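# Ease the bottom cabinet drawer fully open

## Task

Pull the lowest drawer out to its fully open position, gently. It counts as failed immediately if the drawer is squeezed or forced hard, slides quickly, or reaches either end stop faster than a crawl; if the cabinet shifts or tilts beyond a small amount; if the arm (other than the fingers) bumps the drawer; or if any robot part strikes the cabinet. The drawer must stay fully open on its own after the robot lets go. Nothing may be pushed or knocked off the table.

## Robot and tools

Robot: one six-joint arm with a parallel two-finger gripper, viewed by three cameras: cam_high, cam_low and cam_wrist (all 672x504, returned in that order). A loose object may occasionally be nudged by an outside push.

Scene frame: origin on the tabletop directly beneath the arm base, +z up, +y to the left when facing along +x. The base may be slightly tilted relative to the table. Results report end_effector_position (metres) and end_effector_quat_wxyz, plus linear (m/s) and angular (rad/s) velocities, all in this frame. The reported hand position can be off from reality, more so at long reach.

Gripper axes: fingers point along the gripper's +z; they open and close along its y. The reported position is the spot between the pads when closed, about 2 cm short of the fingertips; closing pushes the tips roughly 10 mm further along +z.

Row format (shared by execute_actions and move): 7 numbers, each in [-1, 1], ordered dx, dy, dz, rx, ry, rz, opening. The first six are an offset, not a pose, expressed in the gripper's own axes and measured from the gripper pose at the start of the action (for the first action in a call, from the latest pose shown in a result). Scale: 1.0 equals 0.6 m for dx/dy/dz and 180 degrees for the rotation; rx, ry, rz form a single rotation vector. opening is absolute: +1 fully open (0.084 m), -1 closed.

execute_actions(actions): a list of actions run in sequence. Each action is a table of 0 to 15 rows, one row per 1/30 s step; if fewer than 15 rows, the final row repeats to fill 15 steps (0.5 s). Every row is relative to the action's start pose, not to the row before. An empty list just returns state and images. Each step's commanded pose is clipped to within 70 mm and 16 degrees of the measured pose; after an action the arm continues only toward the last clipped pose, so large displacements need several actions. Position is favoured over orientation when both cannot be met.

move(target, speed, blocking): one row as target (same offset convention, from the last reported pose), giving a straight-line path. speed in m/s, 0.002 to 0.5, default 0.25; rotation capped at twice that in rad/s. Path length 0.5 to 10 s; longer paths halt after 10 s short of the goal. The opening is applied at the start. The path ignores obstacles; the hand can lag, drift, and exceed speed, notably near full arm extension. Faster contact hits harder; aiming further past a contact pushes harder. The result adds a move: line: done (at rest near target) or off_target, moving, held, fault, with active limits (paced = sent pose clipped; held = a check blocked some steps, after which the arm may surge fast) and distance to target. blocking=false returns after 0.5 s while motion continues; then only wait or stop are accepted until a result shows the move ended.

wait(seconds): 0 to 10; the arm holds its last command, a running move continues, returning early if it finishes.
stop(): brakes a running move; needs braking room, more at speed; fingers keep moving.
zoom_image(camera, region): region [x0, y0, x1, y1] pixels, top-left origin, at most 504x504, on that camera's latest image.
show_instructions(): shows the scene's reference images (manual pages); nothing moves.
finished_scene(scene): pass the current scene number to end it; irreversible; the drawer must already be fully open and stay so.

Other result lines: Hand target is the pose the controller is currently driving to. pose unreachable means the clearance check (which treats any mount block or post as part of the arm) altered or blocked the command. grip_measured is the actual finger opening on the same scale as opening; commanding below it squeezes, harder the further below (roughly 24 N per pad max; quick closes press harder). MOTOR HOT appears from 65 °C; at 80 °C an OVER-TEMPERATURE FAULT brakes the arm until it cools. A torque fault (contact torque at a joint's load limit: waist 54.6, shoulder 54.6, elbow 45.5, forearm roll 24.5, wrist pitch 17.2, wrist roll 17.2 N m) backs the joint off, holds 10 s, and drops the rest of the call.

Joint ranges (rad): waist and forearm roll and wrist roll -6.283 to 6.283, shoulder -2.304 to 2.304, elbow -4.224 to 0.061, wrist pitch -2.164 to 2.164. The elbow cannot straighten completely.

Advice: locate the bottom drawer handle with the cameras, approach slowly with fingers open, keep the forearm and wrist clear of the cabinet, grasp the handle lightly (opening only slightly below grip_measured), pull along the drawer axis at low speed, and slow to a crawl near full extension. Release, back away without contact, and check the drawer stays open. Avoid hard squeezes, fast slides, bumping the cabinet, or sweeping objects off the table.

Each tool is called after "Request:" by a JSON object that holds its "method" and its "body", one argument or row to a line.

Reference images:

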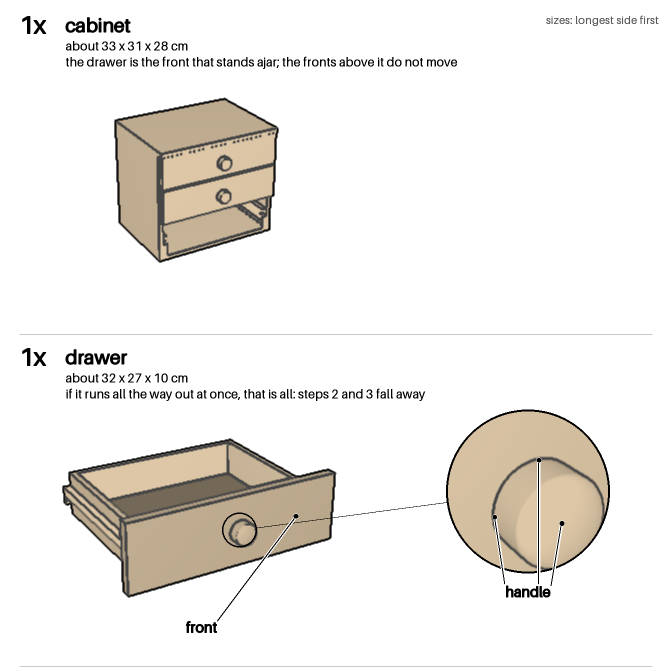

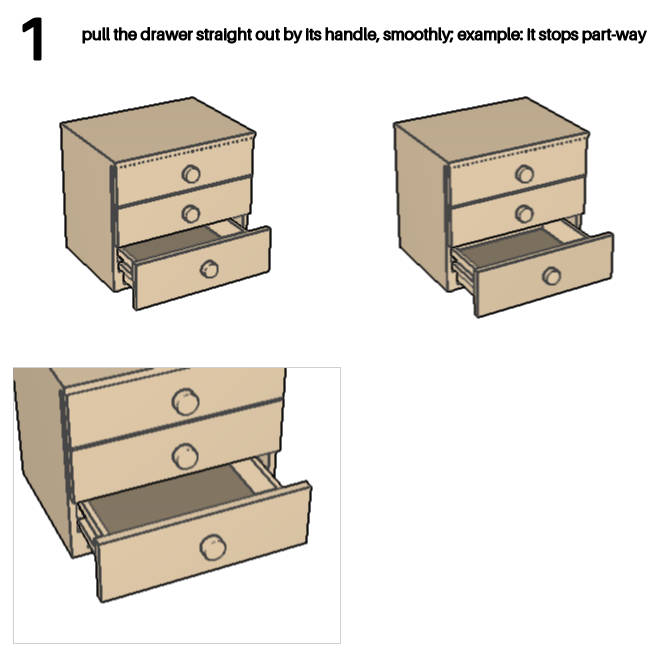

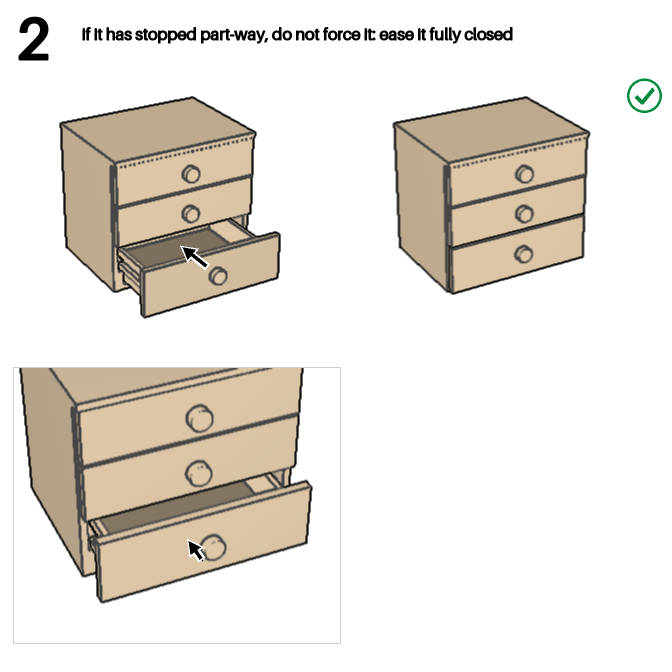

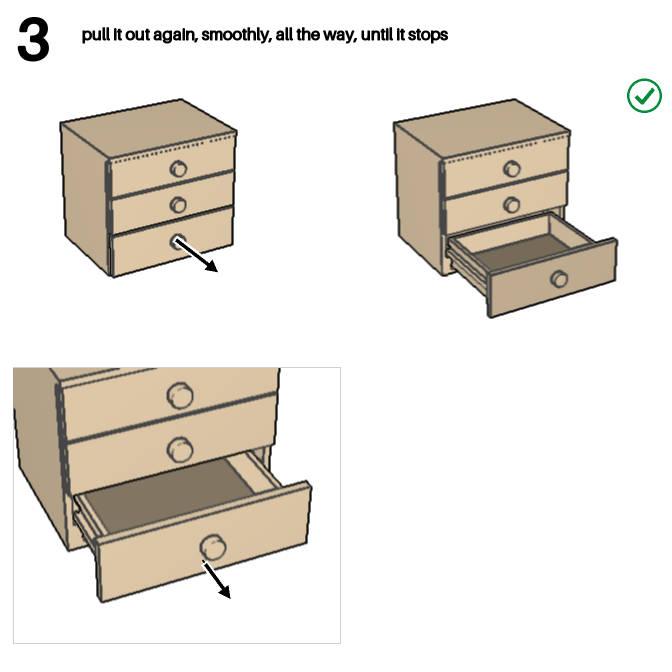

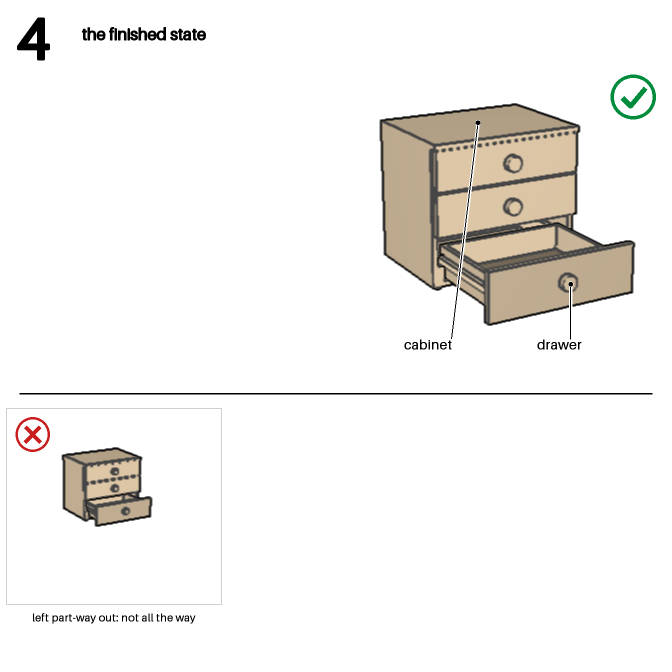

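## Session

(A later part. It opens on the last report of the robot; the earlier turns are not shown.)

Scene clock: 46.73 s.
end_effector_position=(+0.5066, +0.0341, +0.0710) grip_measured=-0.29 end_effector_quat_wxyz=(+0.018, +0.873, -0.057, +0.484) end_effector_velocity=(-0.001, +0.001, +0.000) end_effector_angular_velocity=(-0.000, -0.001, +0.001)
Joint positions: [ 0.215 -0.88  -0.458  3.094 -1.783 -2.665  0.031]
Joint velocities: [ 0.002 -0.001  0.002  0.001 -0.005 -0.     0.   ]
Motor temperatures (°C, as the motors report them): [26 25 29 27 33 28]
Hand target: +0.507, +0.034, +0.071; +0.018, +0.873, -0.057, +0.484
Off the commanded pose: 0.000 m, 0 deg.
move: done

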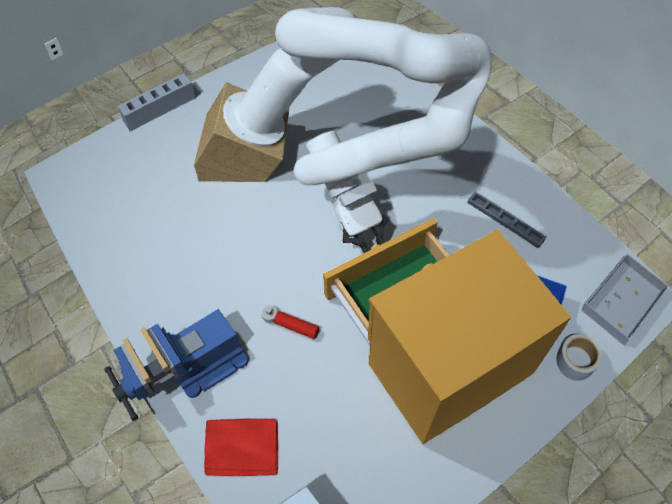

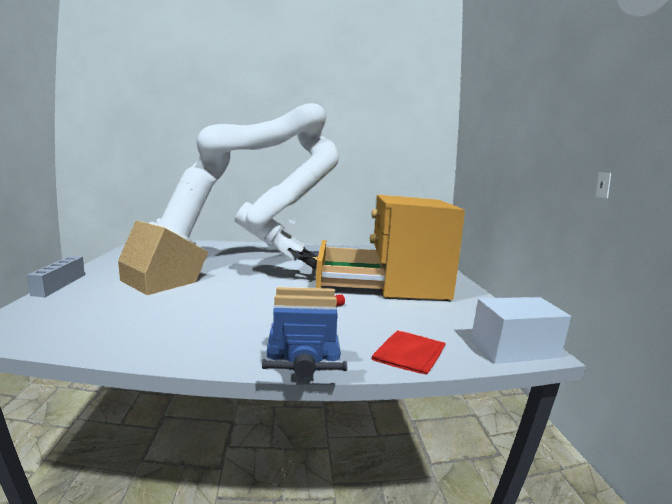

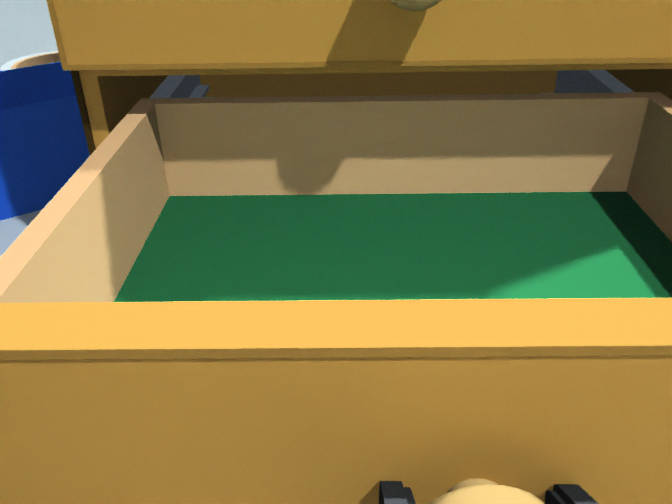

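Request:
{"method": "move", "body": {
  "target": [-0.0087,0,-0.0142,0,0,0,-0.5],
  "speed": 0.008
}}

Scene clock: 48.27 s.
end_effector_position=(+0.4969, +0.0353, +0.0712) grip_measured=-0.29 end_effector_quat_wxyz=(+0.018, +0.873, -0.057, +0.484) end_effector_velocity=(-0.002, -0.000, +0.000) end_effector_angular_velocity=(-0.000, +0.000, -0.000)
Joint positions: [ 0.223 -0.893 -0.444  3.102 -1.81  -2.663  0.031]
Joint velocities: [ 0.    -0.003  0.003  0.    -0.005 -0.     0.   ]
Motor temperatures (°C, as the motors report them): [26 25 29 27 33 28]
Hand target: +0.497, +0.035, +0.071; +0.018, +0.873, -0.057, +0.484
Off the commanded pose: 0.000 m, 0 deg.
move: done

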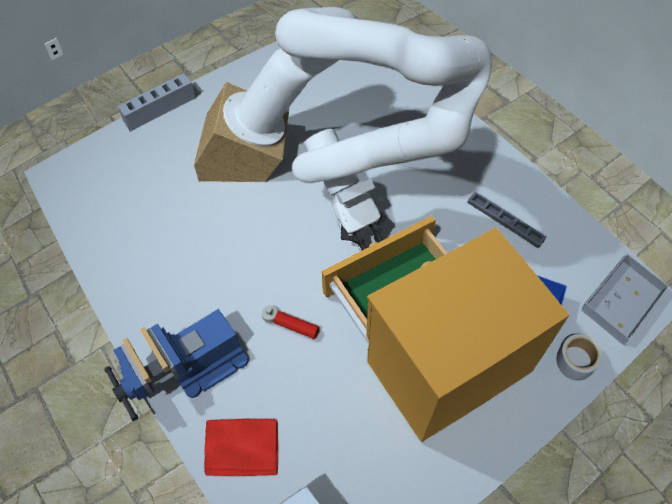

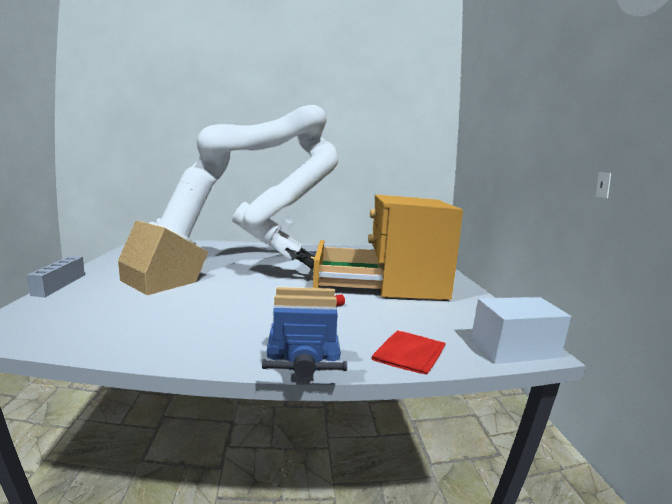

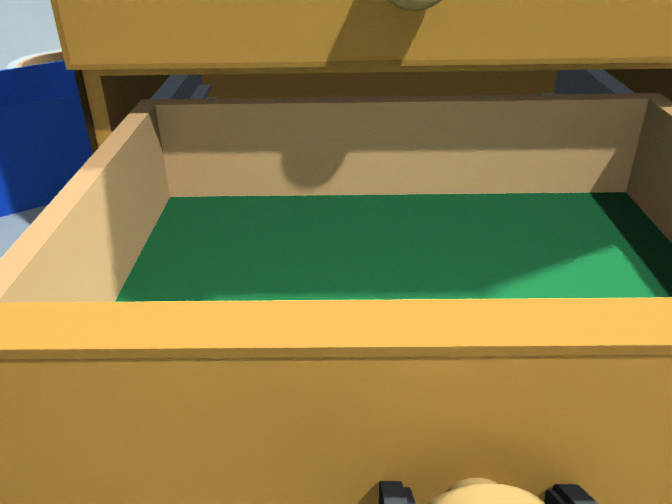

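Cabinet has started following: the drawer is at its stop. Release and back away.

Request:
{"method": "execute_actions", "body": {
  "actions": [
    [[0,0,0,0,0,0,-0.2],[0,0,0,0,0,0,0],[0,0,0,0,0,0,0.3],[0,0,0,0,0,0,0.6]],
    [[0,0,-0.03,0,0,0,0.6],[0,0,-0.06,0,0,0,0.6]]
  ]
}}

Request:
{"method": "finished_scene", "body": {
  "scene": 1
}}

Scene clock: 49.47 s.
end_effector_position=(+0.4667, +0.0384, +0.0901) grip_measured=+0.59 end_effector_quat_wxyz=(+0.018, +0.873, -0.057, +0.484) end_effector_velocity=(-0.005, +0.001, +0.003) end_effector_angular_velocity=(-0.000, +0.000, +0.002)
Joint positions: [ 0.217 -0.884 -0.362  3.095 -1.883 -2.669  0.069]
Joint velocities: [-0.    -0.     0.012 -0.002 -0.012 -0.002  0.   ]
Motor temperatures (°C, as the motors report them): [26 25 29 27 33 28]
Hand target: +0.466, +0.038, +0.090; +0.018, +0.873, -0.057, +0.484
Off the commanded pose: 0.001 m, 0 deg.

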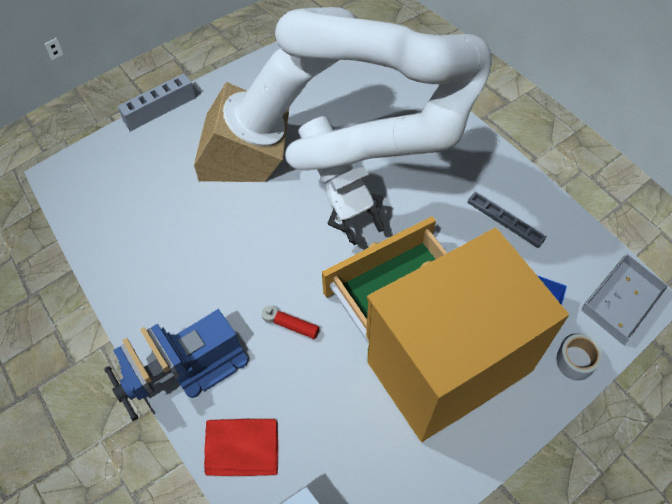

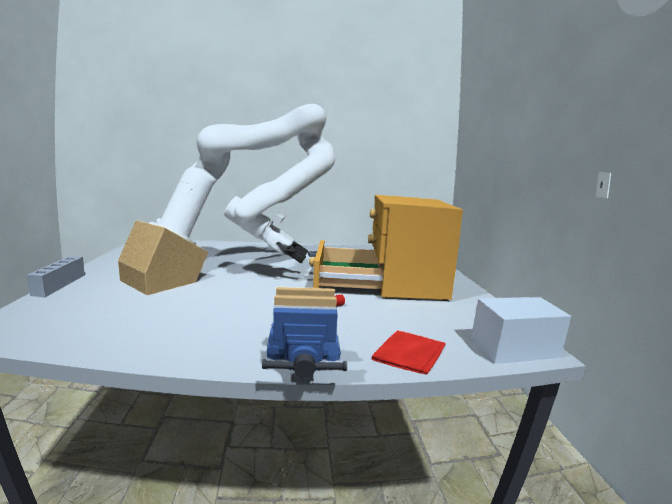

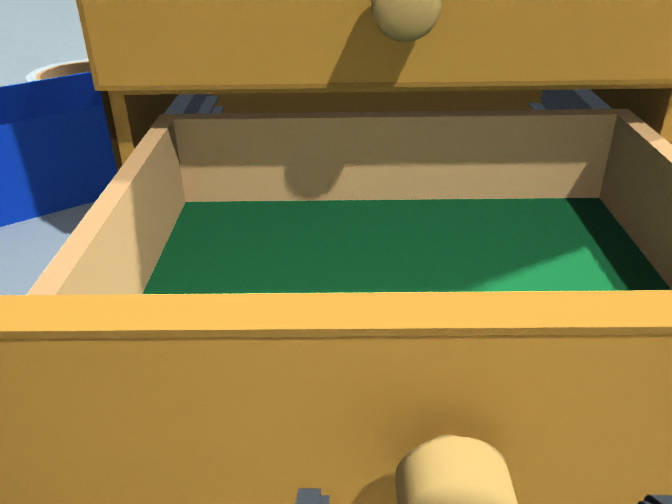

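The scene is finished: the task was done.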